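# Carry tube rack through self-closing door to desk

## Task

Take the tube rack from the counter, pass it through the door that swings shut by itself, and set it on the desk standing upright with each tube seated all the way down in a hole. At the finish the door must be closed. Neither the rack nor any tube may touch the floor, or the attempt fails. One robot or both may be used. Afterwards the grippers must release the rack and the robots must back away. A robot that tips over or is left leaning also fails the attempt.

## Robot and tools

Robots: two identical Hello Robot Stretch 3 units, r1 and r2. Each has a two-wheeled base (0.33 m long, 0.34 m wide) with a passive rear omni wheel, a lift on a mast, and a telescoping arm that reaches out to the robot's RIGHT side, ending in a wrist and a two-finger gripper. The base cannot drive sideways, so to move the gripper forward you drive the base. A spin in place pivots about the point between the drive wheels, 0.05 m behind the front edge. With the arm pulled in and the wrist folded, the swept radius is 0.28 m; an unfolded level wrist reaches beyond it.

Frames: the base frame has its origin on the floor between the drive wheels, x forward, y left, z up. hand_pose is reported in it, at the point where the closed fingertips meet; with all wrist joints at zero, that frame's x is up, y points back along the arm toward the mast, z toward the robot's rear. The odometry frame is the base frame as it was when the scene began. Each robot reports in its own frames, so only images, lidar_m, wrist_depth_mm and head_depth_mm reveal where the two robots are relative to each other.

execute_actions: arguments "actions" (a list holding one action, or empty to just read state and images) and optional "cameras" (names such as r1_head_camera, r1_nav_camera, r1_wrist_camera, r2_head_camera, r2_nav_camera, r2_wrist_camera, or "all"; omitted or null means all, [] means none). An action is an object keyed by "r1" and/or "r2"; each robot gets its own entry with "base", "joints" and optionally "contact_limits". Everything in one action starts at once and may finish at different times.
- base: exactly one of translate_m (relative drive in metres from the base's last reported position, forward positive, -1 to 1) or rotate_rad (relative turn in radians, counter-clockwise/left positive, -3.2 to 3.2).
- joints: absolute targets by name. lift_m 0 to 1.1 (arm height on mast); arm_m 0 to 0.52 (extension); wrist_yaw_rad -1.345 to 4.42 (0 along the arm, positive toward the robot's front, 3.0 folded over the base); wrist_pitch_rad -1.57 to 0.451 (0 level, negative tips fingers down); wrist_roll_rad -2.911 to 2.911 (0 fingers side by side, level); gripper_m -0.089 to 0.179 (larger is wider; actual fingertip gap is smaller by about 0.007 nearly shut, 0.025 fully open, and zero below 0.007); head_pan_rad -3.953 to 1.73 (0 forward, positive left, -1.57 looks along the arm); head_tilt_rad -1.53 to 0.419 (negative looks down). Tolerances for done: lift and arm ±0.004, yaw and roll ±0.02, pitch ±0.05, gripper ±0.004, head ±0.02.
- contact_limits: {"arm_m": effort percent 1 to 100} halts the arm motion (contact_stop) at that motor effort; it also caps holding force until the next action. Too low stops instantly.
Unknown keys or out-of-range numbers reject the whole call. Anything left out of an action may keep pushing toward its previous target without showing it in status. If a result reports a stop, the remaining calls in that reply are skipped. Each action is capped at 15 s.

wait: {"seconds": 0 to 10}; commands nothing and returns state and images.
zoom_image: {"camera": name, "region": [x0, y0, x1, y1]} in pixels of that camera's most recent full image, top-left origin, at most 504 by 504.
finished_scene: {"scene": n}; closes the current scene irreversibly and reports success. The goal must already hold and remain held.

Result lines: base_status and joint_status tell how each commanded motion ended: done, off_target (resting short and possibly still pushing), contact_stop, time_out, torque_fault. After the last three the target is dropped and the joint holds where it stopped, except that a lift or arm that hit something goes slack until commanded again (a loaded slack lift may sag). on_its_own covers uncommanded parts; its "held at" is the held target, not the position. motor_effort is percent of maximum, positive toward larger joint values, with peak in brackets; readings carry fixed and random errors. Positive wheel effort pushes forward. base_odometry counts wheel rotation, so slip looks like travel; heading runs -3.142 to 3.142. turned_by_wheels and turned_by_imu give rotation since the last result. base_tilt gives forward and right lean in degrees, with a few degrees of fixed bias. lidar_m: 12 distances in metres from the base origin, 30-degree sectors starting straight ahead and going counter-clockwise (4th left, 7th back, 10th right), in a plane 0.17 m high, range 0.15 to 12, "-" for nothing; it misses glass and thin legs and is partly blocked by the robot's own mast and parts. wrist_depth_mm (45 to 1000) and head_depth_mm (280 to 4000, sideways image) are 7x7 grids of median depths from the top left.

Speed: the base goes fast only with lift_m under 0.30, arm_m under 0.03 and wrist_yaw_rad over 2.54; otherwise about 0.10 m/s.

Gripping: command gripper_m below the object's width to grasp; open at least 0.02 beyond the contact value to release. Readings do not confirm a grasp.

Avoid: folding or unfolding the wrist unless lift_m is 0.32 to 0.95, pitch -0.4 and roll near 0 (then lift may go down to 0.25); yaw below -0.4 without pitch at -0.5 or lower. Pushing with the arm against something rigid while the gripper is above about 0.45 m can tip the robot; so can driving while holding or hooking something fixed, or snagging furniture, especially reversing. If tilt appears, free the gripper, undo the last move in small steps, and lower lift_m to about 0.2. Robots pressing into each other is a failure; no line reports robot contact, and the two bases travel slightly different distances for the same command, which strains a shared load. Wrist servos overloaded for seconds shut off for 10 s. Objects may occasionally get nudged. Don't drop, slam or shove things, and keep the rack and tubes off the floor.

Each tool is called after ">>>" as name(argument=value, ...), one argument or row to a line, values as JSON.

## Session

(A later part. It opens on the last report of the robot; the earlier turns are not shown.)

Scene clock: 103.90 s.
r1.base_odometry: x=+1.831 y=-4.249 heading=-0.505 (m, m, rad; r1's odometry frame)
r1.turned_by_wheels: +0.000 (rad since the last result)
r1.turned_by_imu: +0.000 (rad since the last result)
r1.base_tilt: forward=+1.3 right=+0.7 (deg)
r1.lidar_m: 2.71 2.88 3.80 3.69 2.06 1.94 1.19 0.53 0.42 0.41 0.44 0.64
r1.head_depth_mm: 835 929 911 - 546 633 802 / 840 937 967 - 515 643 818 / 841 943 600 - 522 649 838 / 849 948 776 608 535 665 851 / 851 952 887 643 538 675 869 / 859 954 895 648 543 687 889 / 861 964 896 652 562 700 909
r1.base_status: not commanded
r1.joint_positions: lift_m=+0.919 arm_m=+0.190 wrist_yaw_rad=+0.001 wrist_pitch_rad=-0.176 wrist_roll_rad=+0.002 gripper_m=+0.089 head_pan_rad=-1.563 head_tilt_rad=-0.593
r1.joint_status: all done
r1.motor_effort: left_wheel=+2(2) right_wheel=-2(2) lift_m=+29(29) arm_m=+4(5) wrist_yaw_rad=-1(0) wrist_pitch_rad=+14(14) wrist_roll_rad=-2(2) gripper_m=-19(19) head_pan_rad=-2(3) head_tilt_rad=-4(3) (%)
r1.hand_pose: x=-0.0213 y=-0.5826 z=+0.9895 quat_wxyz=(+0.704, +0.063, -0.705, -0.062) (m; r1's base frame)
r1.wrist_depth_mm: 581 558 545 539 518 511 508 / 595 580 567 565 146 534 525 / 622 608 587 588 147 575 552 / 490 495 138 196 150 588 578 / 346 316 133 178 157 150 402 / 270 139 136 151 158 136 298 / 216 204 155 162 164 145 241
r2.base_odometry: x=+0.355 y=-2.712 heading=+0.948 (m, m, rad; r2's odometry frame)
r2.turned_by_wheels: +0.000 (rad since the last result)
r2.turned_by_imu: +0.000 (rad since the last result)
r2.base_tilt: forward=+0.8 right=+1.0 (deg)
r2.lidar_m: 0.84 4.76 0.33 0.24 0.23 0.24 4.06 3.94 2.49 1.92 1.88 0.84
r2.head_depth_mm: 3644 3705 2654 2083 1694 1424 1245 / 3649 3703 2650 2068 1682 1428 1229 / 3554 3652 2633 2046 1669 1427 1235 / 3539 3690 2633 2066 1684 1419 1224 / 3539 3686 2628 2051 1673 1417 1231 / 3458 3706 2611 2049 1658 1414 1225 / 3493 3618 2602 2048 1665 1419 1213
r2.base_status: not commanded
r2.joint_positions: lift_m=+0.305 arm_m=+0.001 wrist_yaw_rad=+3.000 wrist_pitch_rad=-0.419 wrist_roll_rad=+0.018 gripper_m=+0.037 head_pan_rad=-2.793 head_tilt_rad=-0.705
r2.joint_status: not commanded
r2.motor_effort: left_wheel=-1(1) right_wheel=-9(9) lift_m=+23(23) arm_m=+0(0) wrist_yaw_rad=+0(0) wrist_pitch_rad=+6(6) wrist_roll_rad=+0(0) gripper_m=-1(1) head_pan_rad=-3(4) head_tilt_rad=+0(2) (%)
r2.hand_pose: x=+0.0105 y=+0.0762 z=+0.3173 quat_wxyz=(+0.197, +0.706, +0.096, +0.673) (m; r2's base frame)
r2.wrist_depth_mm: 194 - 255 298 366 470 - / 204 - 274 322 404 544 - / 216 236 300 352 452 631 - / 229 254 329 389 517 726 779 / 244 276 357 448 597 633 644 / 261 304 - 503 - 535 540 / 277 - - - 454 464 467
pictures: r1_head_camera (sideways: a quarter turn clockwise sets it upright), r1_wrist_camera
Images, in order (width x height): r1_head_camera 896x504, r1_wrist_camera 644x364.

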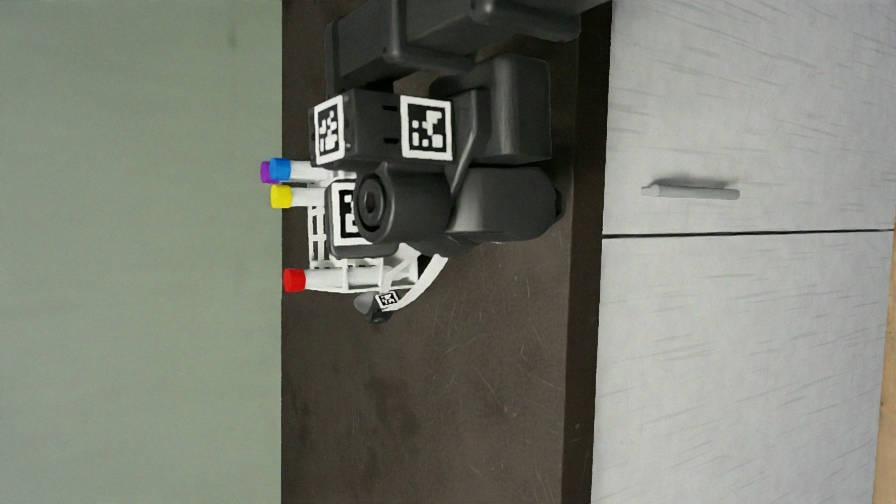

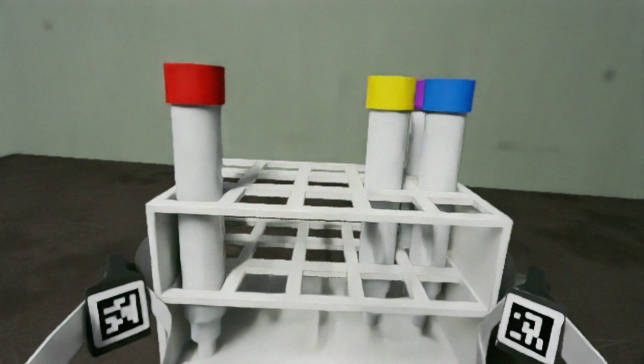

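>>> execute_actions(
  actions=[
    {"r1":{"joints":{"arm_m":0.0,"wrist_yaw_rad":2.6,"head_pan_rad":-0.3,"head_tilt_rad":-1.0}}},
  ],
  cameras=["r1_wrist_camera","r1_nav_camera"],
)

>>> execute_actions(
  actions=[
    {"r1":{"base":{"rotate_rad":-1.389},"joints":{"lift_m":0.285}}},
  ],
  cameras=["r1_nav_camera","r1_wrist_camera"],
)

Scene clock: 107.77 s.
r1.base_odometry: x=+1.831 y=-4.249 heading=-0.505 (m, m, rad; r1's odometry frame)
r1.turned_by_wheels: +0.000 (rad since the last result)
r1.turned_by_imu: +0.000 (rad since the last result)
r1.base_tilt: forward=+1.3 right=+0.8 (deg)
r1.lidar_m: 2.72 2.87 3.79 3.70 2.06 1.94 1.19 0.53 0.42 0.41 0.44 0.64
r1.head_depth_mm: 1692 758 826 915 1016 1193 - / 2085 1953 1679 1242 1313 1214 - / 2320 1952 1688 1481 1327 1213 - / 2320 1949 1694 1483 1326 1196 1115 / 2356 1958 1698 1486 1308 1187 1104 / 2313 1964 1707 1488 316 294 1069 / 2343 1967 1699 1492 1383 - -
r1.base_status: not commanded
r1.joint_positions: lift_m=+0.919 arm_m=+0.001 wrist_yaw_rad=+2.598 wrist_pitch_rad=-0.176 wrist_roll_rad=+0.002 gripper_m=+0.089 head_pan_rad=-0.307 head_tilt_rad=-0.987
r1.joint_status: all done
r1.motor_effort: left_wheel=+2(2) right_wheel=-2(2) lift_m=+29(29) arm_m=-4(3) wrist_yaw_rad=+1(2) wrist_pitch_rad=+14(14) wrist_roll_rad=-2(2) gripper_m=-18(19) head_pan_rad=+3(28) head_tilt_rad=-6(35) (%)
r1.hand_pose: x=+0.1069 y=+0.0667 z=+0.9895 quat_wxyz=(+0.249, +0.696, -0.129, +0.661) (m; r1's base frame)
r1.wrist_depth_mm: - - - - - - - / - - - - 170 - - / - - - - 147 - - / - - 138 198 150 - - / - - 134 178 158 150 - / - 139 136 151 158 135 - / - - 154 162 164 145 -
r2.base_odometry: x=+0.355 y=-2.712 heading=+0.948 (m, m, rad; r2's odometry frame)
r2.turned_by_wheels: +0.000 (rad since the last result)
r2.turned_by_imu: +0.000 (rad since the last result)
r2.base_tilt: forward=+0.8 right=+1.0 (deg)
r2.lidar_m: 0.84 4.76 0.33 0.24 0.23 0.24 4.01 3.93 2.51 1.92 1.89 0.84
r2.head_depth_mm: 3598 3770 2625 2041 1685 1421 1230 / 3573 3717 2638 2071 1689 1426 1232 / 3584 3684 2652 2049 1690 1422 1229 / 3556 3703 2600 2057 1685 1414 1218 / 3514 3649 2621 2036 1687 1414 1223 / 3504 3638 2604 2039 1677 1423 1222 / 3491 3659 2627 2045 1662 1410 1225
r2.base_status: not commanded
r2.joint_positions: lift_m=+0.305 arm_m=+0.001 wrist_yaw_rad=+3.000 wrist_pitch_rad=-0.419 wrist_roll_rad=+0.018 gripper_m=+0.037 head_pan_rad=-2.793 head_tilt_rad=-0.705
r2.joint_status: not commanded
r2.motor_effort: left_wheel=-1(1) right_wheel=-9(9) lift_m=+23(23) arm_m=+0(0) wrist_yaw_rad=+0(1) wrist_pitch_rad=+5(6) wrist_roll_rad=+0(0) gripper_m=-1(0) head_pan_rad=-3(4) head_tilt_rad=+2(1) (%)
r2.hand_pose: x=+0.0105 y=+0.0762 z=+0.3173 quat_wxyz=(+0.197, +0.706, +0.096, +0.673) (m; r2's base frame)
r2.wrist_depth_mm: 194 - 254 295 367 474 - / 204 - 274 322 403 540 - / 217 235 301 352 451 638 - / 230 252 330 390 510 719 793 / 243 277 356 448 590 640 631 / 262 306 - 507 - 531 543 / 279 - - - 450 465 466
pictures: r1_nav_camera (sideways: a quarter turn counterclockwise sets it upright), r1_wrist_camera
Images, in order (width x height): r1_nav_camera 672x504, r1_wrist_camera 644x364.

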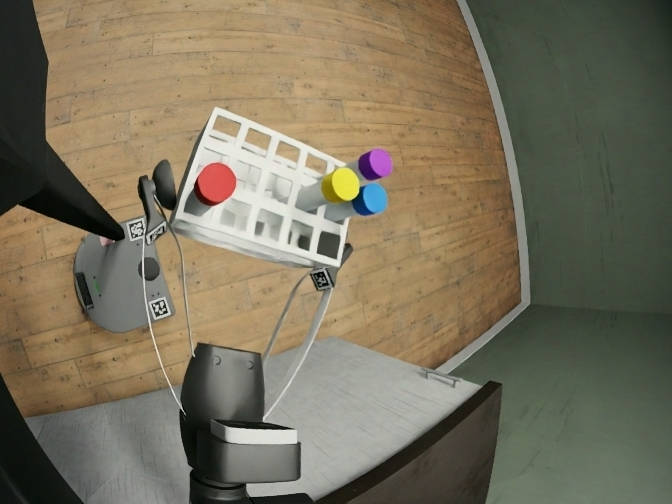

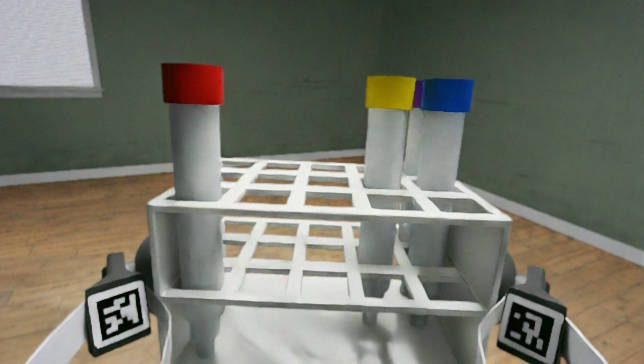

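Scene clock: 114.37 s.
r1.base_odometry: x=+1.831 y=-4.249 heading=-1.894 (m, m, rad; r1's odometry frame)
r1.turned_by_wheels: -1.389 (rad since the last result)
r1.turned_by_imu: -1.398 (rad since the last result)
r1.base_tilt: forward=+1.3 right=+0.8 (deg)
r1.lidar_m: 0.41 0.48 2.03 2.71 3.12 3.71 3.70 1.90 1.89 0.80 0.47 0.41
r1.head_depth_mm: 658 555 522 754 1260 1190 1084 / 659 555 517 743 1146 1192 - / 664 560 512 733 1125 1196 - / 665 560 514 723 1101 1200 1117 / 669 561 515 713 1075 1199 791 / 670 563 514 703 1057 1214 1099 / 672 567 510 693 1034 1206 1095
r1.base_status: done
r1.joint_positions: lift_m=+0.285 arm_m=+0.001 wrist_yaw_rad=+2.598 wrist_pitch_rad=-0.177 wrist_roll_rad=+0.002 gripper_m=+0.089 head_pan_rad=-0.307 head_tilt_rad=-0.988
r1.joint_status: all done
r1.motor_effort: left_wheel=+2(9) right_wheel=-2(6) lift_m=+12(25) arm_m=-3(4) wrist_yaw_rad=+1(1) wrist_pitch_rad=+14(14) wrist_roll_rad=-2(2) gripper_m=-19(19) head_pan_rad=+2(2) head_tilt_rad=-6(7) (%)
r1.hand_pose: x=+0.1069 y=+0.0667 z=+0.3554 quat_wxyz=(+0.249, +0.696, -0.129, +0.661) (m; r1's base frame)
r1.wrist_depth_mm: - - - - - 461 351 / - - - - 171 471 348 / - - - - 147 470 352 / - - 139 - 150 453 351 / 880 838 134 177 158 150 358 / 707 139 137 151 158 136 361 / 580 542 154 163 165 145 344
r2.base_odometry: x=+0.355 y=-2.712 heading=+0.948 (m, m, rad; r2's odometry frame)
r2.turned_by_wheels: +0.000 (rad since the last result)
r2.turned_by_imu: +0.000 (rad since the last result)
r2.base_tilt: forward=+0.8 right=+1.1 (deg)
r2.lidar_m: 0.84 4.75 0.33 0.24 0.23 0.24 4.05 3.95 2.49 1.92 1.88 0.84
r2.head_depth_mm: 3648 3707 2677 2044 1697 1423 1227 / 3539 3710 2610 2053 1685 1424 1229 / 3561 3683 2630 2049 1669 1420 1235 / 3625 3647 2619 2022 1680 1414 1233 / 3541 3604 2639 2054 1679 1424 1227 / 3528 3629 2610 2057 1666 1422 1229 / 3512 3685 2602 2029 1667 1424 1227
r2.base_status: not commanded
r2.joint_positions: lift_m=+0.305 arm_m=+0.001 wrist_yaw_rad=+3.000 wrist_pitch_rad=-0.419 wrist_roll_rad=+0.018 gripper_m=+0.037 head_pan_rad=-2.793 head_tilt_rad=-0.705
r2.joint_status: not commanded
r2.motor_effort: left_wheel=-1(1) right_wheel=-9(9) lift_m=+23(23) arm_m=+0(0) wrist_yaw_rad=+0(0) wrist_pitch_rad=+6(6) wrist_roll_rad=+0(0) gripper_m=+0(0) head_pan_rad=-4(4) head_tilt_rad=+1(2) (%)
r2.hand_pose: x=+0.0105 y=+0.0762 z=+0.3173 quat_wxyz=(+0.197, +0.706, +0.096, +0.673) (m; r2's base frame)
r2.wrist_depth_mm: 194 - 255 296 362 469 - / 204 - 274 322 403 542 - / 216 236 300 352 452 634 - / 228 253 330 388 517 706 768 / 243 278 356 444 593 626 632 / 260 304 - 506 - 531 540 / 277 - - - 454 467 463
pictures: r1_nav_camera (sideways: a quarter turn counterclockwise sets it upright), r1_wrist_camera
Images, in order (width x height): r1_nav_camera 672x504, r1_wrist_camera 644x364.

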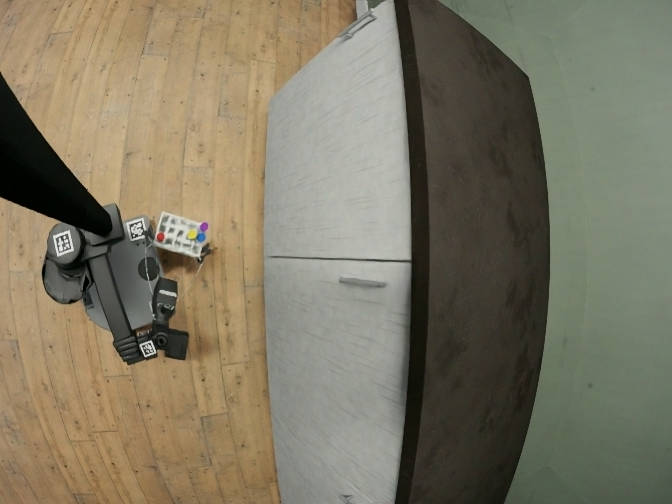

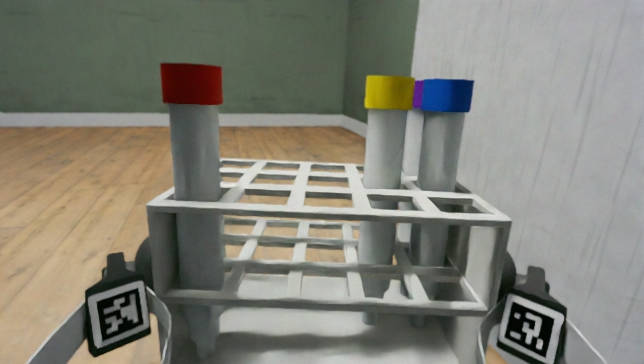

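>>> execute_actions(
  actions=[
    {"r1":{"base":{"translate_m":-1.0},"joints":{"head_pan_rad":-3.14,"head_tilt_rad":-0.9}},"r2":{"joints":{"head_pan_rad":-1.6}}},
  ],
  cameras=[],
)

>>> execute_actions(
  actions=[
    {"r1":{"base":{"translate_m":-0.8}}},
  ],
  cameras=["r1_wrist_camera"],
)

>>> execute_actions(
  actions=[
    {"r1":{"base":{"translate_m":-0.78}}},
  ],
  cameras=[],
)

>>> execute_actions(
  actions=[
    {"r1":{"base":{"rotate_rad":1.294}}},
  ],
  cameras=["r1_nav_camera","r1_wrist_camera","r2_nav_camera"],
)

Scene clock: 119.97 s.
r1.base_odometry: x=+2.148 y=-3.301 heading=-1.893 (m, m, rad; r1's odometry frame)
r1.turned_by_wheels: +0.000 (rad since the last result)
r1.turned_by_imu: -0.003 (rad since the last result)
r1.base_tilt: forward=+1.3 right=+0.8 (deg)
r1.lidar_m: 1.36 1.60 2.97 2.96 3.22 2.76 2.76 1.00 1.19 1.65 1.57 1.36
r1.head_depth_mm: 2439 2172 1816 1567 1365 1212 1062 / 2486 2187 1834 1564 1371 1237 - / 2503 2219 1825 1570 1364 1272 - / 2564 2231 1856 1573 1376 1247 - / 2618 2243 1849 1575 1371 1225 - / 2637 2265 1865 1579 1382 1233 1116 / 2658 2243 1859 1521 1379 1236 1106
r1.base_status: done
r1.joint_positions: lift_m=+0.285 arm_m=+0.001 wrist_yaw_rad=+2.599 wrist_pitch_rad=-0.177 wrist_roll_rad=+0.002 gripper_m=+0.089 head_pan_rad=-3.133 head_tilt_rad=-0.902
r1.joint_status: all done
r1.motor_effort: left_wheel=+2(8) right_wheel=-2(8) lift_m=+12(11) arm_m=-3(4) wrist_yaw_rad=+1(1) wrist_pitch_rad=+15(15) wrist_roll_rad=-2(2) gripper_m=-20(19) head_pan_rad=-2(29) head_tilt_rad=+1(13) (%)
r1.hand_pose: x=+0.1068 y=+0.0667 z=+0.3554 quat_wxyz=(+0.249, +0.696, -0.129, +0.661) (m; r1's base frame)
r1.wrist_depth_mm: - - - - - - - / - - - - 170 - - / - - - - 147 - - / - - 138 196 151 - - / 923 837 134 177 157 150 - / 699 138 137 151 158 135 780 / 562 536 154 163 164 145 641
r2.base_odometry: x=+0.355 y=-2.712 heading=+0.948 (m, m, rad; r2's odometry frame)
r2.turned_by_wheels: +0.000 (rad since the last result)
r2.turned_by_imu: +0.000 (rad since the last result)
r2.base_tilt: forward=+0.8 right=+1.0 (deg)
r2.lidar_m: 0.84 4.74 0.33 0.24 0.23 0.24 1.31 3.94 2.49 1.91 1.88 0.84
r2.head_depth_mm: 2120 2404 2601 2084 1676 1429 1237 / 2003 2248 2510 2054 1671 1418 1239 / 1926 2165 2419 2059 1683 1422 1233 / 1831 2063 2346 2053 1690 1419 1228 / 1762 1965 2232 2051 1672 1423 1223 / 1696 1882 2108 2043 1670 1411 1226 / 1627 1796 1996 2030 1669 1420 1228
r2.base_status: not commanded
r2.joint_positions: lift_m=+0.305 arm_m=+0.001 wrist_yaw_rad=+3.000 wrist_pitch_rad=-0.419 wrist_roll_rad=+0.018 gripper_m=+0.037 head_pan_rad=-1.607 head_tilt_rad=-0.705
r2.joint_status: all done
r2.motor_effort: left_wheel=-1(1) right_wheel=-9(9) lift_m=+23(23) arm_m=+0(0) wrist_yaw_rad=+1(0) wrist_pitch_rad=+6(5) wrist_roll_rad=+0(0) gripper_m=+0(0) head_pan_rad=+3(36) head_tilt_rad=+1(1) (%)
r2.hand_pose: x=+0.0105 y=+0.0762 z=+0.3173 quat_wxyz=(+0.197, +0.706, +0.096, +0.673) (m; r2's base frame)
r2.wrist_depth_mm: 194 - 254 297 363 472 - / 204 - 275 324 403 543 - / 217 236 300 350 447 626 - / 229 254 329 390 514 718 775 / 244 277 356 443 590 641 630 / 260 303 - 501 - 536 537 / 279 - - - 452 460 464
pictures: none
No camera images: the call's "cameras" was empty. Leave "cameras" out to get every camera's image.

Scene clock: 124.47 s.
r1.base_odometry: x=+2.402 y=-2.542 heading=-1.893 (m, m, rad; r1's odometry frame)
r1.turned_by_wheels: +0.000 (rad since the last result)
r1.turned_by_imu: -0.002 (rad since the last result)
r1.base_tilt: forward=+1.3 right=+0.8 (deg)
r1.lidar_m: 2.13 3.16 3.15 3.15 2.32 1.99 1.99 1.70 0.78 0.60 1.67 2.13
r1.head_depth_mm: 1756 2012 1829 1562 1365 1218 1057 / 1784 2034 1822 1572 1372 1234 - / 1830 2074 1827 1570 1371 1269 - / 1881 2109 1854 1574 1372 1251 - / 1943 2159 1836 1585 1377 1223 - / 1976 2178 1875 1596 1382 1229 1119 / 2025 2247 1863 1599 1386 1221 1107
r1.base_status: done
r1.joint_positions: lift_m=+0.285 arm_m=+0.001 wrist_yaw_rad=+2.599 wrist_pitch_rad=-0.177 wrist_roll_rad=+0.002 gripper_m=+0.089 head_pan_rad=-3.133 head_tilt_rad=-0.901
r1.joint_status: not commanded
r1.motor_effort: left_wheel=+2(8) right_wheel=-1(7) lift_m=+12(12) arm_m=-4(4) wrist_yaw_rad=+2(1) wrist_pitch_rad=+14(15) wrist_roll_rad=-2(2) gripper_m=-19(20) head_pan_rad=-2(2) head_tilt_rad=+1(1) (%)
r1.hand_pose: x=+0.1068 y=+0.0667 z=+0.3554 quat_wxyz=(+0.249, +0.696, -0.129, +0.661) (m; r1's base frame)
r1.wrist_depth_mm: - - - - - - - / - - - - 171 - - / - - - - 147 - - / - - 138 197 150 - - / 896 817 134 177 158 150 - / 691 139 137 151 158 135 784 / 571 532 154 164 165 145 624
r2.base_odometry: x=+0.355 y=-2.712 heading=+0.948 (m, m, rad; r2's odometry frame)
r2.turned_by_wheels: +0.000 (rad since the last result)
r2.turned_by_imu: +0.000 (rad since the last result)
r2.base_tilt: forward=+0.8 right=+1.0 (deg)
r2.lidar_m: 0.84 4.75 0.33 0.24 0.23 0.24 4.04 0.78 2.49 1.93 1.88 0.85
r2.head_depth_mm: 2115 2414 2615 2061 1690 1424 1236 / 2012 2268 2521 2046 1688 1419 1234 / 1922 2162 2422 2061 1675 1427 1232 / 1823 2041 2316 2036 1685 1425 1229 / 1753 1970 2209 2036 1659 1411 1227 / 1692 1870 2097 2046 1680 1406 1226 / 1612 1801 2011 2031 1663 1415 1228
r2.base_status: not commanded
r2.joint_positions: lift_m=+0.305 arm_m=+0.001 wrist_yaw_rad=+3.000 wrist_pitch_rad=-0.419 wrist_roll_rad=+0.018 gripper_m=+0.037 head_pan_rad=-1.607 head_tilt_rad=-0.705
r2.joint_status: not commanded
r2.motor_effort: left_wheel=-1(1) right_wheel=-10(9) lift_m=+23(23) arm_m=+0(0) wrist_yaw_rad=-1(0) wrist_pitch_rad=+6(6) wrist_roll_rad=+0(0) gripper_m=+0(0) head_pan_rad=+3(2) head_tilt_rad=+2(2) (%)
r2.hand_pose: x=+0.0105 y=+0.0762 z=+0.3173 quat_wxyz=(+0.197, +0.706, +0.096, +0.673) (m; r2's base frame)
r2.wrist_depth_mm: 194 - 254 296 364 471 - / 205 - 274 321 401 539 - / 217 235 299 352 448 639 - / 230 253 331 391 518 717 774 / 243 276 359 446 590 640 635 / 260 304 - 504 - 536 536 / 278 - - - 452 464 462
pictures: r1_wrist_camera
Images, in order (width x height): r1_wrist_camera 644x364.

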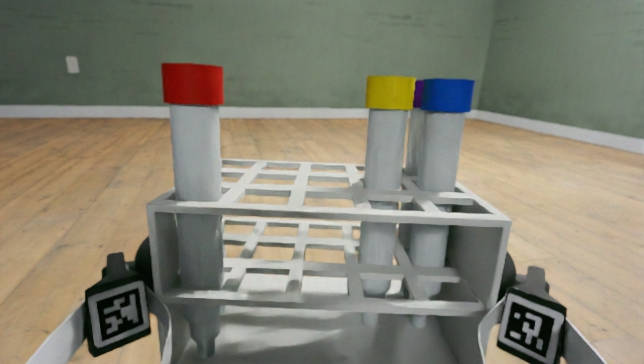

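Scene clock: 128.83 s.
r1.base_odometry: x=+2.649 y=-1.802 heading=-1.893 (m, m, rad; r1's odometry frame)
r1.turned_by_wheels: +0.000 (rad since the last result)
r1.turned_by_imu: -0.002 (rad since the last result)
r1.base_tilt: forward=+1.3 right=+0.8 (deg)
r1.lidar_m: 2.87 3.90 3.34 2.55 1.45 1.24 1.24 1.42 1.26 1.25 0.86 0.95
r1.head_depth_mm: 1065 1261 1514 1552 1358 1218 1058 / 1083 1294 1571 1568 1362 1236 - / 1115 1329 1621 1576 1370 1275 - / 1159 1362 1679 1568 1367 1258 - / 1191 1410 1711 1586 1378 1227 - / 1218 1459 1721 1577 1391 1228 1113 / 1250 1489 1763 1588 1381 1231 1101
r1.base_status: done
r1.joint_positions: lift_m=+0.285 arm_m=+0.001 wrist_yaw_rad=+2.599 wrist_pitch_rad=-0.177 wrist_roll_rad=+0.002 gripper_m=+0.089 head_pan_rad=-3.133 head_tilt_rad=-0.901
r1.joint_status: not commanded
r1.motor_effort: left_wheel=+2(7) right_wheel=-2(8) lift_m=+13(12) arm_m=-4(4) wrist_yaw_rad=+0(1) wrist_pitch_rad=+15(15) wrist_roll_rad=-2(2) gripper_m=-18(18) head_pan_rad=-2(3) head_tilt_rad=+0(1) (%)
r1.hand_pose: x=+0.1068 y=+0.0667 z=+0.3554 quat_wxyz=(+0.249, +0.696, -0.129, +0.661) (m; r1's base frame)
r1.wrist_depth_mm: - - - - - - - / - - - - 147 - - / - - - - 146 - - / - - 140 197 150 - - / 899 833 135 177 158 150 - / 696 139 137 151 158 135 791 / 568 526 154 164 165 145 641
r2.base_odometry: x=+0.355 y=-2.712 heading=+0.948 (m, m, rad; r2's odometry frame)
r2.turned_by_wheels: +0.000 (rad since the last result)
r2.turned_by_imu: +0.000 (rad since the last result)
r2.base_tilt: forward=+0.9 right=+1.0 (deg)
r2.lidar_m: 0.84 4.76 0.33 0.24 0.23 0.24 4.05 3.95 0.85 1.92 1.89 0.84
r2.head_depth_mm: 2114 2356 2361 1898 1229 1418 1230 / 2003 2269 2532 1240 1347 1334 1240 / 1912 2177 2415 1977 1108 1338 1229 / 1844 2052 2313 2048 1676 1428 1230 / 1740 1959 2209 2057 1665 1423 1231 / 1683 1870 2097 2035 1668 1420 1230 / 1630 1793 1993 2027 1676 1411 1225
r2.base_status: not commanded
r2.joint_positions: lift_m=+0.305 arm_m=+0.001 wrist_yaw_rad=+3.000 wrist_pitch_rad=-0.419 wrist_roll_rad=+0.018 gripper_m=+0.037 head_pan_rad=-1.607 head_tilt_rad=-0.705
r2.joint_status: not commanded
r2.motor_effort: left_wheel=-1(1) right_wheel=-9(9) lift_m=+23(24) arm_m=+0(0) wrist_yaw_rad=+0(0) wrist_pitch_rad=+5(6) wrist_roll_rad=+0(0) gripper_m=+0(0) head_pan_rad=+3(2) head_tilt_rad=+2(2) (%)
r2.hand_pose: x=+0.0105 y=+0.0762 z=+0.3173 quat_wxyz=(+0.197, +0.706, +0.096, +0.673) (m; r2's base frame)
r2.wrist_depth_mm: 194 - 253 296 364 474 - / 204 - 274 321 400 547 - / 215 236 300 354 452 627 - / 229 254 330 388 519 725 783 / 245 275 359 447 594 638 644 / 262 304 - 502 - 538 539 / 278 - - - 452 469 464
pictures: none
No camera images: the call's "cameras" was empty. Leave "cameras" out to get every camera's image.

Scene clock: 130.87 s.
r1.base_odometry: x=+2.649 y=-1.802 heading=-0.599 (m, m, rad; r1's odometry frame)
r1.turned_by_wheels: +1.294 (rad since the last result)
r1.turned_by_imu: +1.297 (rad since the last result)
r1.base_tilt: forward=+1.3 right=+0.7 (deg)
r1.lidar_m: 3.34 1.83 1.30 1.23 1.27 1.33 1.25 1.34 0.85 2.88 2.98 3.51
r1.head_depth_mm: 1181 1387 1675 1550 1361 1210 1061 / 1168 1376 1697 1570 1367 1246 - / 1156 1363 1679 1569 1372 1269 - / 1145 1349 1663 1578 1375 1251 - / 1140 1396 1751 1580 1376 1228 - / 2828 2255 1861 1585 1382 1225 1121 / 2857 2280 1864 1585 1389 1229 1109
r1.base_status: done
r1.joint_positions: lift_m=+0.285 arm_m=+0.001 wrist_yaw_rad=+2.599 wrist_pitch_rad=-0.177 wrist_roll_rad=+0.002 gripper_m=+0.089 head_pan_rad=-3.133 head_tilt_rad=-0.901
r1.joint_status: not commanded
r1.motor_effort: left_wheel=-3(12) right_wheel=+2(8) lift_m=+12(12) arm_m=-3(4) wrist_yaw_rad=+1(1) wrist_pitch_rad=+14(14) wrist_roll_rad=-2(2) gripper_m=-18(18) head_pan_rad=-2(3) head_tilt_rad=+1(1) (%)
r1.hand_pose: x=+0.1068 y=+0.0667 z=+0.3554 quat_wxyz=(+0.249, +0.696, -0.129, +0.661) (m; r1's base frame)
r1.wrist_depth_mm: 927 - - - - - - / 958 - - - 171 - - / - - - - 147 - - / - - 139 196 151 - - / 901 817 134 176 157 149 - / 684 139 136 150 158 135 799 / 564 547 154 163 164 146 632
r2.base_odometry: x=+0.355 y=-2.712 heading=+0.948 (m, m, rad; r2's odometry frame)
r2.turned_by_wheels: +0.000 (rad since the last result)
r2.turned_by_imu: +0.000 (rad since the last result)
r2.base_tilt: forward=+0.9 right=+1.1 (deg)
r2.lidar_m: 0.84 4.74 0.33 0.24 0.23 0.24 4.04 3.95 0.86 0.93 1.88 0.85
r2.head_depth_mm: 2114 2428 2592 2042 1107 1367 1231 / 820 929 2445 1986 1257 1258 1231 / 1926 2140 2349 1140 1360 1246 1230 / 1834 2041 2316 2059 1643 1341 1230 / 1767 1960 2187 2063 1670 1420 1225 / 1686 1874 2093 2040 1687 1405 1223 / 1623 1789 1990 2046 1663 1416 1229
r2.base_status: not commanded
r2.joint_positions: lift_m=+0.305 arm_m=+0.001 wrist_yaw_rad=+3.000 wrist_pitch_rad=-0.419 wrist_roll_rad=+0.018 gripper_m=+0.037 head_pan_rad=-1.607 head_tilt_rad=-0.705
r2.joint_status: not commanded
r2.motor_effort: left_wheel=-1(0) right_wheel=-9(9) lift_m=+23(23) arm_m=+0(0) wrist_yaw_rad=+0(0) wrist_pitch_rad=+6(6) wrist_roll_rad=+0(0) gripper_m=+0(0) head_pan_rad=+2(2) head_tilt_rad=+2(1) (%)
r2.hand_pose: x=+0.0105 y=+0.0762 z=+0.3173 quat_wxyz=(+0.197, +0.706, +0.096, +0.673) (m; r2's base frame)
r2.wrist_depth_mm: 195 - 255 297 362 471 - / 204 - 276 322 401 544 - / 217 234 300 354 453 632 - / 231 254 331 387 515 719 773 / 244 276 356 446 593 632 638 / 261 304 - 509 - 537 543 / 278 - - - 454 467 464
pictures: r1_nav_camera (sideways: a quarter turn counterclockwise sets it upright), r1_wrist_camera, r2_nav_camera (sideways: a quarter turn counterclockwise sets it upright)
Images, in order (width x height): r1_nav_camera 672x504, r1_wrist_camera 644x364, r2_nav_camera 672x504.

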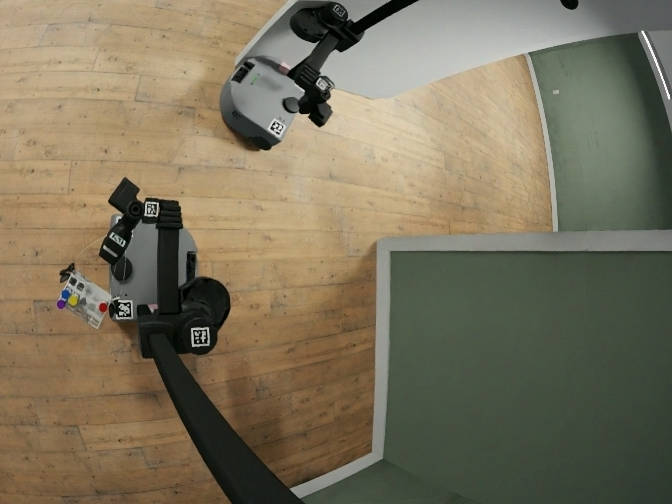

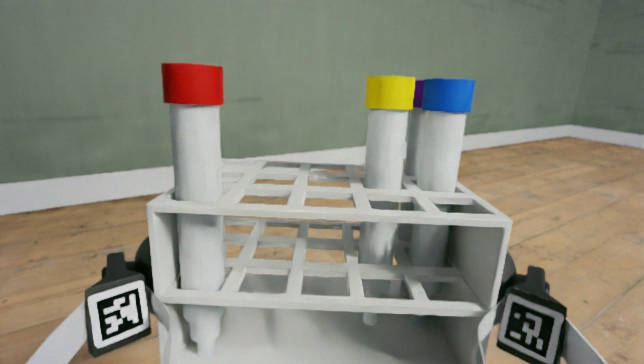

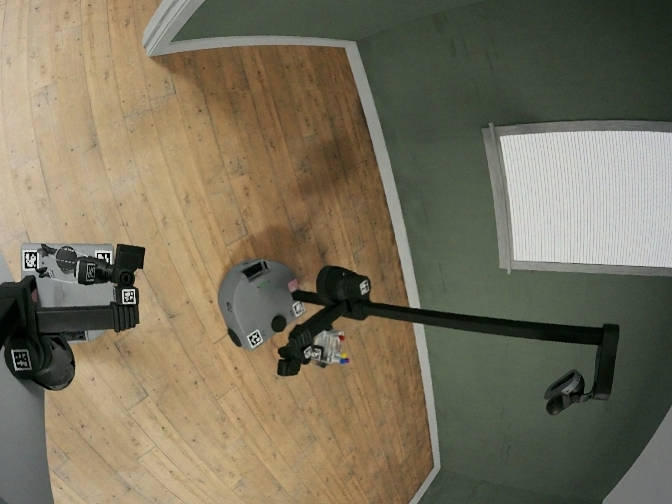

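>>> execute_actions(
  actions=[
    {"r1":{"base":{"translate_m":-0.57}},"r2":{"joints":{"head_pan_rad":-0.9}}},
  ],
  cameras=[],
)

>>> execute_actions(
  actions=[
    {"r1":{"base":{"rotate_rad":0.6}}},
  ],
  cameras=["r1_nav_camera","r1_head_camera","r2_nav_camera"],
)

Scene clock: 134.77 s.
r1.base_odometry: x=+2.179 y=-1.481 heading=-0.599 (m, m, rad; r1's odometry frame)
r1.turned_by_wheels: +0.000 (rad since the last result)
r1.turned_by_imu: -0.002 (rad since the last result)
r1.base_tilt: forward=+1.2 right=+0.7 (deg)
r1.lidar_m: 3.90 1.80 1.28 1.21 1.03 0.73 0.69 4.92 0.96 0.63 2.98 4.10
r1.head_depth_mm: 633 752 923 1187 1366 1207 1059 / 630 744 909 1183 1370 1233 - / 625 738 903 1163 1366 1272 - / 619 731 893 1147 1353 1251 - / 616 727 884 1150 1384 1221 - / 600 766 1810 1581 1383 1228 1122 / 2829 2222 1864 1599 1388 1230 1102
r1.base_status: done
r1.joint_positions: lift_m=+0.285 arm_m=+0.001 wrist_yaw_rad=+2.599 wrist_pitch_rad=-0.177 wrist_roll_rad=+0.002 gripper_m=+0.089 head_pan_rad=-3.133 head_tilt_rad=-0.901
r1.joint_status: not commanded
r1.motor_effort: left_wheel=-3(15) right_wheel=+2(4) lift_m=+12(12) arm_m=-4(4) wrist_yaw_rad=+0(1) wrist_pitch_rad=+14(15) wrist_roll_rad=-2(2) gripper_m=-18(19) head_pan_rad=-3(2) head_tilt_rad=+1(1) (%)
r1.hand_pose: x=+0.1068 y=+0.0667 z=+0.3554 quat_wxyz=(+0.249, +0.696, -0.129, +0.661) (m; r1's base frame)
r1.wrist_depth_mm: 959 - - - - - - / 953 - - - 146 - - / - - - - 147 - - / - - 138 198 150 - - / 920 825 134 176 158 150 - / 705 139 137 150 158 135 780 / 563 531 154 163 165 145 638
r2.base_odometry: x=+0.355 y=-2.712 heading=+0.948 (m, m, rad; r2's odometry frame)
r2.turned_by_wheels: +0.000 (rad since the last result)
r2.turned_by_imu: +0.000 (rad since the last result)
r2.base_tilt: forward=+0.9 right=+1.0 (deg)
r2.lidar_m: 0.84 4.77 0.33 0.24 0.23 0.24 4.04 3.94 2.49 1.92 0.64 0.84
r2.head_depth_mm: 664 1728 1972 2066 1671 1072 1233 / 1643 1785 1955 1875 1547 953 1106 / 1665 1848 2097 2054 1024 878 1098 / 1708 1903 2158 2059 1546 1270 1144 / 1661 1842 2014 1995 1680 1412 1232 / 1341 1430 1528 1656 1628 1422 1231 / 1108 1170 1239 1323 1414 1382 1222
r2.base_status: not commanded
r2.joint_positions: lift_m=+0.305 arm_m=+0.001 wrist_yaw_rad=+3.000 wrist_pitch_rad=-0.419 wrist_roll_rad=+0.018 gripper_m=+0.037 head_pan_rad=-0.907 head_tilt_rad=-0.705
r2.joint_status: all done
r2.motor_effort: left_wheel=-1(1) right_wheel=-9(10) lift_m=+23(23) arm_m=+0(0) wrist_yaw_rad=+0(0) wrist_pitch_rad=+5(6) wrist_roll_rad=+0(0) gripper_m=+0(0) head_pan_rad=+2(34) head_tilt_rad=+1(2) (%)
r2.hand_pose: x=+0.0105 y=+0.0762 z=+0.3173 quat_wxyz=(+0.197, +0.706, +0.096, +0.673) (m; r2's base frame)
r2.wrist_depth_mm: 193 - 254 296 364 473 - / 205 - 277 323 402 545 - / 216 235 300 352 455 635 - / 230 254 329 387 512 719 774 / 245 276 356 445 593 630 642 / 261 302 - 505 - 541 538 / 279 - - - 454 463 460
pictures: none
No camera images: the call's "cameras" was empty. Leave "cameras" out to get every camera's image.

Scene clock: 136.27 s.
r1.base_odometry: x=+2.179 y=-1.481 heading=+0.000 (m, m, rad; r1's odometry frame)
r1.turned_by_wheels: +0.600 (rad since the last result)
r1.turned_by_imu: +0.602 (rad since the last result)
r1.base_tilt: forward=+1.3 right=+0.7 (deg)
r1.lidar_m: 1.67 1.25 1.22 0.96 0.71 0.69 4.89 0.94 0.63 3.04 4.02 3.90
r1.head_depth_mm: 2736 2092 833 1001 1275 1216 1057 / 2793 2196 1832 1472 1317 1235 - / 2805 2198 1836 1562 1372 1272 - / 2767 2211 1849 1573 1381 1257 - / 2829 2228 1863 1580 1385 1225 - / 2865 2244 1864 1593 1377 1225 1122 / 2816 1307 1378 1504 1394 1224 1109
r1.base_status: done
r1.joint_positions: lift_m=+0.285 arm_m=+0.001 wrist_yaw_rad=+2.599 wrist_pitch_rad=-0.177 wrist_roll_rad=+0.002 gripper_m=+0.089 head_pan_rad=-3.134 head_tilt_rad=-0.901
r1.joint_status: not commanded
r1.motor_effort: left_wheel=-3(13) right_wheel=+2(7) lift_m=+12(13) arm_m=-4(5) wrist_yaw_rad=+0(1) wrist_pitch_rad=+14(14) wrist_roll_rad=-2(2) gripper_m=-19(19) head_pan_rad=-2(2) head_tilt_rad=+1(1) (%)
r1.hand_pose: x=+0.1068 y=+0.0667 z=+0.3554 quat_wxyz=(+0.249, +0.696, -0.129, +0.661) (m; r1's base frame)
r1.wrist_depth_mm: 905 - - - - - - / 922 - - - 171 - - / 894 - - - 146 - - / 918 - 138 196 150 - - / 867 808 135 177 157 150 - / 711 138 137 152 158 135 792 / 568 543 154 163 164 145 622
r2.base_odometry: x=+0.355 y=-2.712 heading=+0.948 (m, m, rad; r2's odometry frame)
r2.turned_by_wheels: +0.000 (rad since the last result)
r2.turned_by_imu: +0.000 (rad since the last result)
r2.base_tilt: forward=+0.9 right=+1.1 (deg)
r2.lidar_m: 0.84 4.76 0.33 0.24 0.23 0.24 4.03 3.95 2.49 1.92 0.64 0.84
r2.head_depth_mm: 1597 1769 1964 2062 1684 1087 1167 / 623 1732 1996 2075 1690 883 1077 / 1662 1812 2037 936 990 1168 1075 / 1716 1893 2151 2063 969 1196 1121 / 1664 1840 2000 1985 1682 1414 1228 / 1337 1432 1545 1652 1630 1424 1225 / 1105 1170 1239 1323 1405 1383 1226
r2.base_status: not commanded
r2.joint_positions: lift_m=+0.305 arm_m=+0.001 wrist_yaw_rad=+3.000 wrist_pitch_rad=-0.419 wrist_roll_rad=+0.018 gripper_m=+0.037 head_pan_rad=-0.907 head_tilt_rad=-0.705
r2.joint_status: not commanded
r2.motor_effort: left_wheel=-2(1) right_wheel=-10(8) lift_m=+23(23) arm_m=+0(0) wrist_yaw_rad=+0(1) wrist_pitch_rad=+6(6) wrist_roll_rad=+0(0) gripper_m=+0(0) head_pan_rad=+3(3) head_tilt_rad=+2(1) (%)
r2.hand_pose: x=+0.0105 y=+0.0762 z=+0.3173 quat_wxyz=(+0.197, +0.706, +0.096, +0.673) (m; r2's base frame)
r2.wrist_depth_mm: 194 - 255 297 364 474 - / 205 - 275 323 406 542 - / 216 235 300 354 453 629 - / 229 255 330 389 513 724 783 / 244 276 355 445 591 632 638 / 262 301 - 502 - 542 537 / 276 - - - 454 465 466
pictures: r1_head_camera (sideways: a quarter turn clockwise sets it upright), r1_nav_camera (sideways: a quarter turn counterclockwise sets it upright), r2_nav_camera (sideways: a quarter turn counterclockwise sets it upright)
Images, in order (width x height): r1_head_camera 896x504, r1_nav_camera 672x504, r2_nav_camera 672x504.

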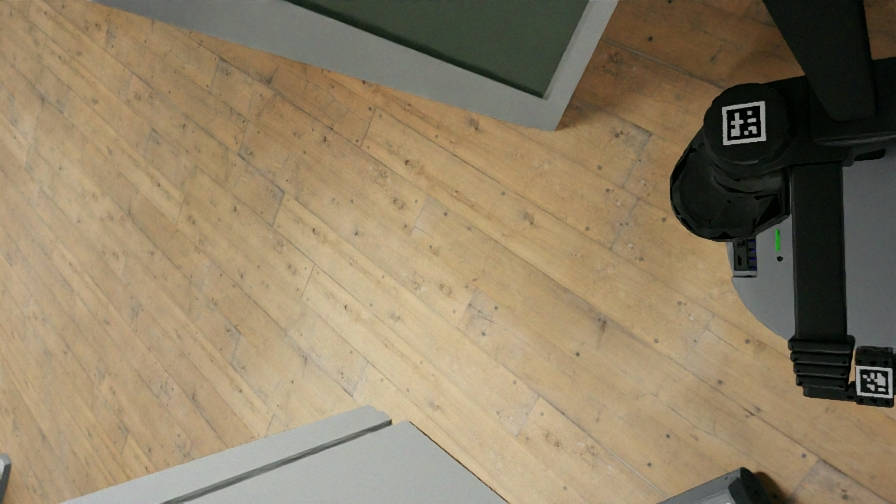

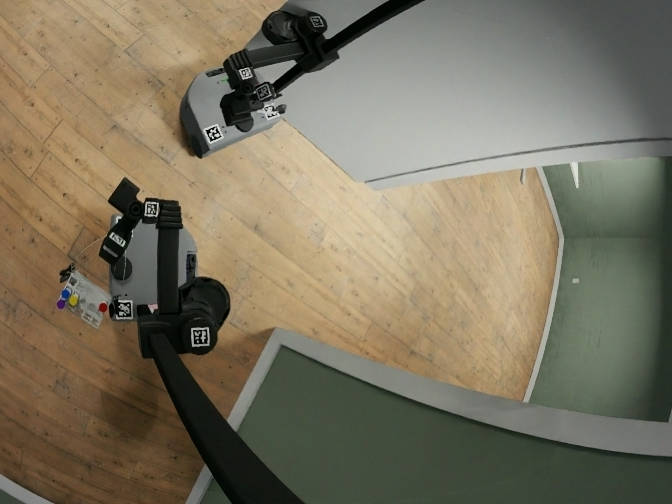

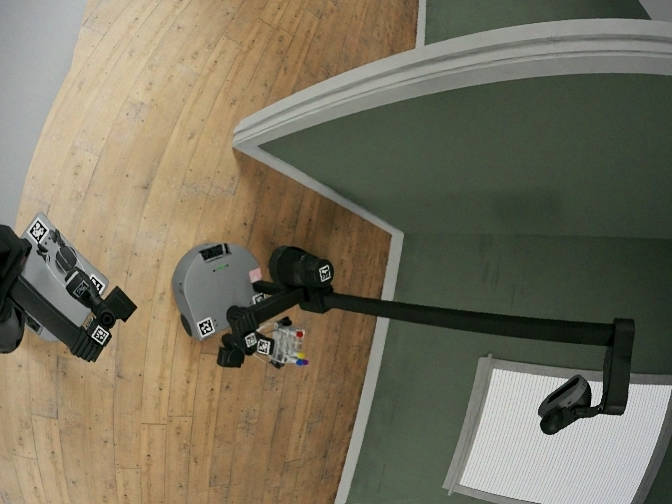

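>>> execute_actions(
  actions=[
    {"r1":{"base":{"translate_m":-1.0}}},
  ],
  cameras=["r2_nav_camera"],
)

>>> execute_actions(
  actions=[
    {"r1":{"base":{"translate_m":-0.9},"joints":{"head_pan_rad":0,"head_tilt_rad":-0.5}},"r2":{"base":{"translate_m":0.3},"joints":{"head_pan_rad":0}}},
  ],
  cameras=["r2_nav_camera"],
)

>>> execute_actions(
  actions=[
    {"r1":{"base":{"rotate_rad":-2.10}},"r2":{"base":{"rotate_rad":0.45}}},
  ],
  cameras=["r1_nav_camera","r1_head_camera","r2_nav_camera"],
)

Scene clock: 142.07 s.
r1.base_odometry: x=+1.179 y=-1.481 heading=+0.000 (m, m, rad; r1's odometry frame)
r1.turned_by_wheels: +0.000 (rad since the last result)
r1.turned_by_imu: -0.003 (rad since the last result)
r1.base_tilt: forward=+1.3 right=+0.7 (deg)
r1.lidar_m: 2.39 0.39 0.39 1.81 2.53 3.95 4.16 3.10 0.47 0.45 0.59 0.77
r1.head_depth_mm: 2739 2197 1825 1560 1363 1218 1061 / 2755 2215 1816 1572 1372 1238 - / 2775 2215 1844 1564 1375 1272 - / 2780 2224 1840 1582 1370 1245 - / 2795 2228 1844 1577 1376 1229 - / 2818 2243 1848 1587 1385 1226 1122 / 2851 2243 1862 1595 1383 1226 1085
r1.base_status: done
r1.joint_positions: lift_m=+0.285 arm_m=+0.001 wrist_yaw_rad=+2.599 wrist_pitch_rad=-0.177 wrist_roll_rad=+0.002 gripper_m=+0.089 head_pan_rad=-3.134 head_tilt_rad=-0.901
r1.joint_status: not commanded
r1.motor_effort: left_wheel=-3(14) right_wheel=+2(5) lift_m=+12(12) arm_m=-3(4) wrist_yaw_rad=+2(1) wrist_pitch_rad=+14(14) wrist_roll_rad=-2(2) gripper_m=-19(19) head_pan_rad=-2(3) head_tilt_rad=+1(1) (%)
r1.hand_pose: x=+0.1068 y=+0.0667 z=+0.3554 quat_wxyz=(+0.249, +0.696, -0.129, +0.661) (m; r1's base frame)
r1.wrist_depth_mm: - - - 389 388 - - / - - - 404 146 - - / - - - 424 147 - - / - - 139 419 150 - - / 900 819 134 177 157 149 - / 697 139 137 151 158 135 761 / 569 533 154 163 165 146 653
r2.base_odometry: x=+0.355 y=-2.712 heading=+0.948 (m, m, rad; r2's odometry frame)
r2.turned_by_wheels: +0.000 (rad since the last result)
r2.turned_by_imu: +0.000 (rad since the last result)
r2.base_tilt: forward=+0.9 right=+1.0 (deg)
r2.lidar_m: 0.78 0.78 0.33 0.24 0.23 0.24 4.04 3.94 2.50 1.92 1.88 0.84
r2.head_depth_mm: 1600 1764 1970 2068 1682 1424 1230 / 1621 1822 2019 2043 1682 1420 1236 / 1670 1851 2087 2049 1696 1411 1230 / 1712 1915 2168 2032 1679 1427 1232 / 1667 1842 2009 1994 1677 1410 1223 / 1336 1437 1526 1652 1630 1413 1225 / 1112 1166 1239 1318 1399 1394 1226
r2.base_status: not commanded
r2.joint_positions: lift_m=+0.305 arm_m=+0.001 wrist_yaw_rad=+3.000 wrist_pitch_rad=-0.419 wrist_roll_rad=+0.018 gripper_m=+0.037 head_pan_rad=-0.907 head_tilt_rad=-0.705
r2.joint_status: not commanded
r2.motor_effort: left_wheel=-1(1) right_wheel=-10(9) lift_m=+23(23) arm_m=+0(0) wrist_yaw_rad=+0(1) wrist_pitch_rad=+5(6) wrist_roll_rad=+0(0) gripper_m=+0(0) head_pan_rad=+3(2) head_tilt_rad=+1(1) (%)
r2.hand_pose: x=+0.0105 y=+0.0762 z=+0.3173 quat_wxyz=(+0.197, +0.706, +0.096, +0.673) (m; r2's base frame)
r2.wrist_depth_mm: 194 - 255 298 364 473 - / 205 - 274 323 402 542 - / 216 234 300 351 452 626 - / 230 252 330 389 514 711 784 / 245 278 355 444 590 636 641 / 261 306 - 502 - 542 540 / 277 - - - 455 464 465
pictures: r2_nav_camera (sideways: a quarter turn counterclockwise sets it upright)
Images, in order (width x height): r2_nav_camera 672x504.

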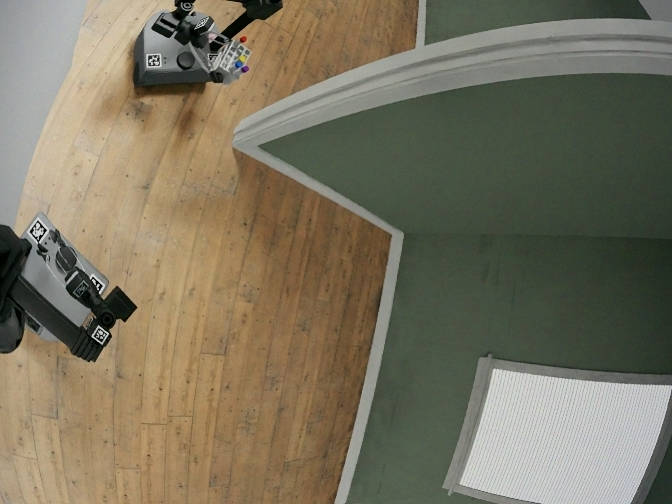

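Scene clock: 146.83 s.
r1.base_odometry: x=+0.279 y=-1.481 heading=+0.000 (m, m, rad; r1's odometry frame)
r1.turned_by_wheels: +0.000 (rad since the last result)
r1.turned_by_imu: -0.002 (rad since the last result)
r1.base_tilt: forward=+1.3 right=+0.8 (deg)
r1.lidar_m: 1.19 1.17 2.20 2.30 3.21 3.20 3.35 2.32 2.10 1.10 0.82 0.78
r1.head_depth_mm: - 1423 1355 1433 1479 1360 1204 / - - 3559 2129 1659 1470 1233 / - - 3638 2244 1747 1483 1240 / 3763 - 3707 2446 1849 1489 1249 / 3209 3430 3469 2459 1879 1488 1250 / 2827 2949 1251 1331 1501 1499 1246 / 949 1029 1146 1357 1629 1503 1252
r1.base_status: done
r1.joint_positions: lift_m=+0.285 arm_m=+0.001 wrist_yaw_rad=+2.599 wrist_pitch_rad=-0.177 wrist_roll_rad=+0.002 gripper_m=+0.089 head_pan_rad=-0.007 head_tilt_rad=-0.507
r1.joint_status: all done
r1.motor_effort: left_wheel=-2(15) right_wheel=+2(4) lift_m=+12(12) arm_m=-4(4) wrist_yaw_rad=+1(2) wrist_pitch_rad=+14(15) wrist_roll_rad=-2(2) gripper_m=-18(19) head_pan_rad=+2(27) head_tilt_rad=+4(31) (%)
r1.hand_pose: x=+0.1068 y=+0.0667 z=+0.3554 quat_wxyz=(+0.249, +0.696, -0.129, +0.661) (m; r1's base frame)
r1.wrist_depth_mm: - - - - - - 939 / - - - - 171 - 934 / - - - - 148 - 891 / - - 138 197 150 - 909 / 892 808 134 177 157 149 958 / 689 139 136 151 158 135 776 / 562 544 154 163 164 146 639
r2.base_odometry: x=+0.530 y=-2.468 heading=+0.949 (m, m, rad; r2's odometry frame)
r2.turned_by_wheels: +0.001 (rad since the last result)
r2.turned_by_imu: +0.002 (rad since the last result)
r2.base_tilt: forward=+0.9 right=+1.0 (deg)
r2.lidar_m: 0.63 1.33 0.52 0.29 0.25 0.25 0.29 4.22 2.32 1.79 1.15 0.55
r2.head_depth_mm: 2391 570 591 643 718 885 1167 / 2762 2976 2645 1993 840 923 1110 / 3236 3374 2632 2050 1683 1424 1208 / 3891 3659 2640 2051 1687 1422 1229 / - 3613 2612 2037 1670 1415 1229 / - 3744 2574 2024 1672 1416 1232 / - 3698 2636 2060 1659 1416 1222
r2.base_status: done
r2.joint_positions: lift_m=+0.305 arm_m=+0.001 wrist_yaw_rad=+3.000 wrist_pitch_rad=-0.419 wrist_roll_rad=+0.018 gripper_m=+0.037 head_pan_rad=-0.007 head_tilt_rad=-0.705
r2.joint_status: all done
r2.on_its_own: right_wheel is at rest, and its effort (-20) is outside its rest range (-18 to +18)
r2.motor_effort: left_wheel=+6(14) right_wheel=-20(22) lift_m=+23(24) arm_m=+0(0) wrist_yaw_rad=+0(0) wrist_pitch_rad=+6(6) wrist_roll_rad=+0(0) gripper_m=+0(0) head_pan_rad=+2(35) head_tilt_rad=+1(1) (%)
r2.hand_pose: x=+0.0105 y=+0.0762 z=+0.3173 quat_wxyz=(+0.197, +0.706, +0.096, +0.673) (m; r2's base frame)
r2.wrist_depth_mm: 212 - 314 405 636 - - / 220 - 344 445 - - - / 229 257 371 491 908 - - / 241 276 406 531 769 781 777 / 253 298 435 602 667 631 634 / 267 325 - 539 - 534 536 / 277 - - - 454 463 465
pictures: r2_nav_camera (sideways: a quarter turn counterclockwise sets it upright)
Images, in order (width x height): r2_nav_camera 672x504.

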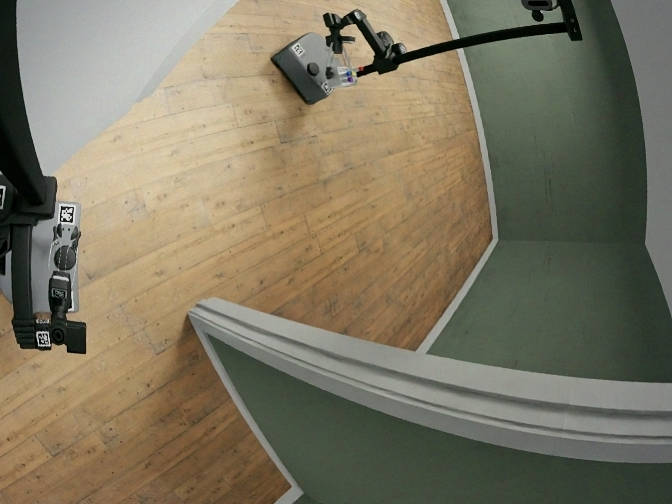

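Scene clock: 149.43 s.
r1.base_odometry: x=+0.279 y=-1.482 heading=-2.100 (m, m, rad; r1's odometry frame)
r1.turned_by_wheels: -2.100 (rad since the last result)
r1.turned_by_imu: -2.106 (rad since the last result)
r1.base_tilt: forward=+1.2 right=+0.8 (deg)
r1.lidar_m: 2.10 1.09 0.82 0.78 1.18 1.17 2.21 2.31 3.23 3.20 3.35 2.31
r1.head_depth_mm: 2138 2321 2616 2397 1815 1468 1233 / 2126 2337 2601 2428 1839 1477 1232 / 2145 2332 2627 2448 1846 1470 1229 / 2149 2339 2623 2477 1860 1499 1247 / 2138 2330 2268 2383 1870 1500 1245 / 2137 2354 2639 2485 1873 1507 1249 / 2123 2270 2217 2196 1890 1498 1257
r1.base_status: done
r1.joint_positions: lift_m=+0.285 arm_m=+0.001 wrist_yaw_rad=+2.599 wrist_pitch_rad=-0.177 wrist_roll_rad=+0.002 gripper_m=+0.089 head_pan_rad=-0.007 head_tilt_rad=-0.507
r1.joint_status: not commanded
r1.motor_effort: left_wheel=+2(14) right_wheel=-2(7) lift_m=+12(12) arm_m=-4(4) wrist_yaw_rad=+0(1) wrist_pitch_rad=+14(14) wrist_roll_rad=-2(2) gripper_m=-18(19) head_pan_rad=+3(2) head_tilt_rad=+4(4) (%)
r1.hand_pose: x=+0.1068 y=+0.0667 z=+0.3554 quat_wxyz=(+0.249, +0.696, -0.129, +0.661) (m; r1's base frame)
r1.wrist_depth_mm: 847 699 758 881 - - - / 914 710 788 895 145 - - / - 740 827 979 146 - - / - 794 138 197 150 - - / 887 777 134 177 158 149 - / 687 140 136 151 157 135 787 / 571 525 154 163 165 146 626
r2.base_odometry: x=+0.530 y=-2.468 heading=+1.399 (m, m, rad; r2's odometry frame)
r2.turned_by_wheels: +0.450 (rad since the last result)
r2.turned_by_imu: +0.450 (rad since the last result)
r2.base_tilt: forward=+0.9 right=+1.0 (deg)
r2.lidar_m: 4.49 0.63 0.28 0.22 0.22 0.24 0.35 2.48 1.82 1.46 0.55 0.58
r2.head_depth_mm: - 3746 2642 2058 1672 1427 1239 / - 3679 2674 2049 1682 1422 1227 / - 3708 2608 2064 1690 1417 1230 / - 3690 2630 2044 1673 1422 1230 / - 3694 2626 1982 1629 1418 1230 / - 3649 2554 1630 1590 1421 1227 / 3950 3307 2414 1867 1632 1416 1223
r2.base_status: done
r2.joint_positions: lift_m=+0.305 arm_m=+0.001 wrist_yaw_rad=+3.000 wrist_pitch_rad=-0.419 wrist_roll_rad=+0.018 gripper_m=+0.037 head_pan_rad=-0.007 head_tilt_rad=-0.705
r2.joint_status: not commanded
r2.motor_effort: left_wheel=-9(19) right_wheel=-9(16) lift_m=+24(23) arm_m=+0(0) wrist_yaw_rad=+1(1) wrist_pitch_rad=+6(6) wrist_roll_rad=+0(0) gripper_m=-1(0) head_pan_rad=+3(3) head_tilt_rad=+1(2) (%)
r2.hand_pose: x=+0.0105 y=+0.0762 z=+0.3173 quat_wxyz=(+0.197, +0.706, +0.096, +0.673) (m; r2's base frame)
r2.wrist_depth_mm: 190 - 237 269 314 379 492 / 201 - 258 291 346 428 579 / 214 229 280 318 384 487 948 / 228 249 307 352 433 562 776 / 243 273 335 402 511 615 634 / 264 299 - 455 - 534 536 / 281 - - - 453 467 467
pictures: r1_head_camera (sideways: a quarter turn clockwise sets it upright), r1_nav_camera (sideways: a quarter turn counterclockwise sets it upright), r2_nav_camera (sideways: a quarter turn counterclockwise sets it upright)
Images, in order (width x height): r1_head_camera 896x504, r1_nav_camera 672x504, r2_nav_camera 672x504.

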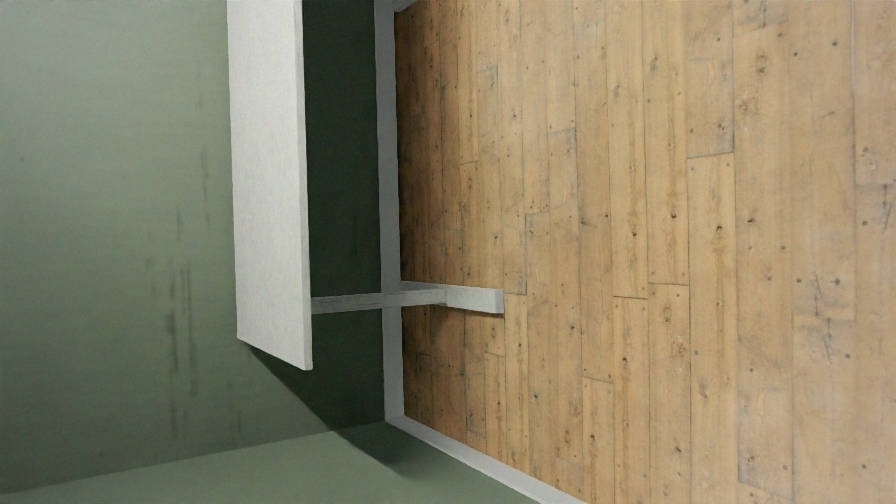

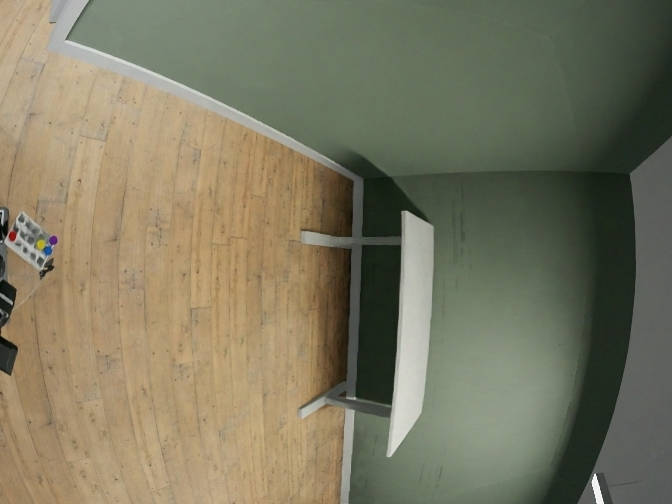

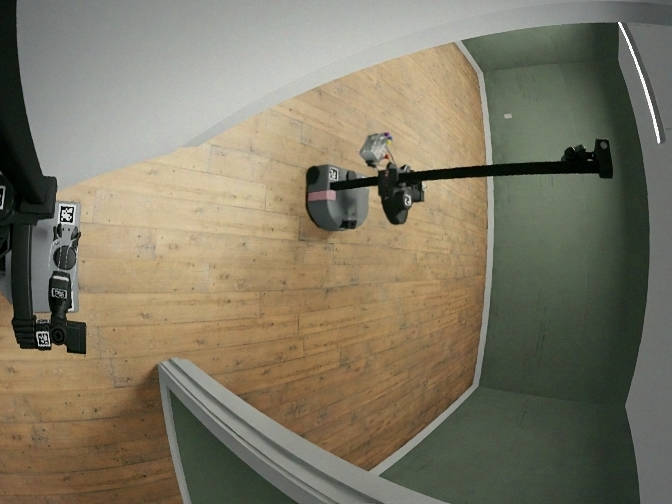

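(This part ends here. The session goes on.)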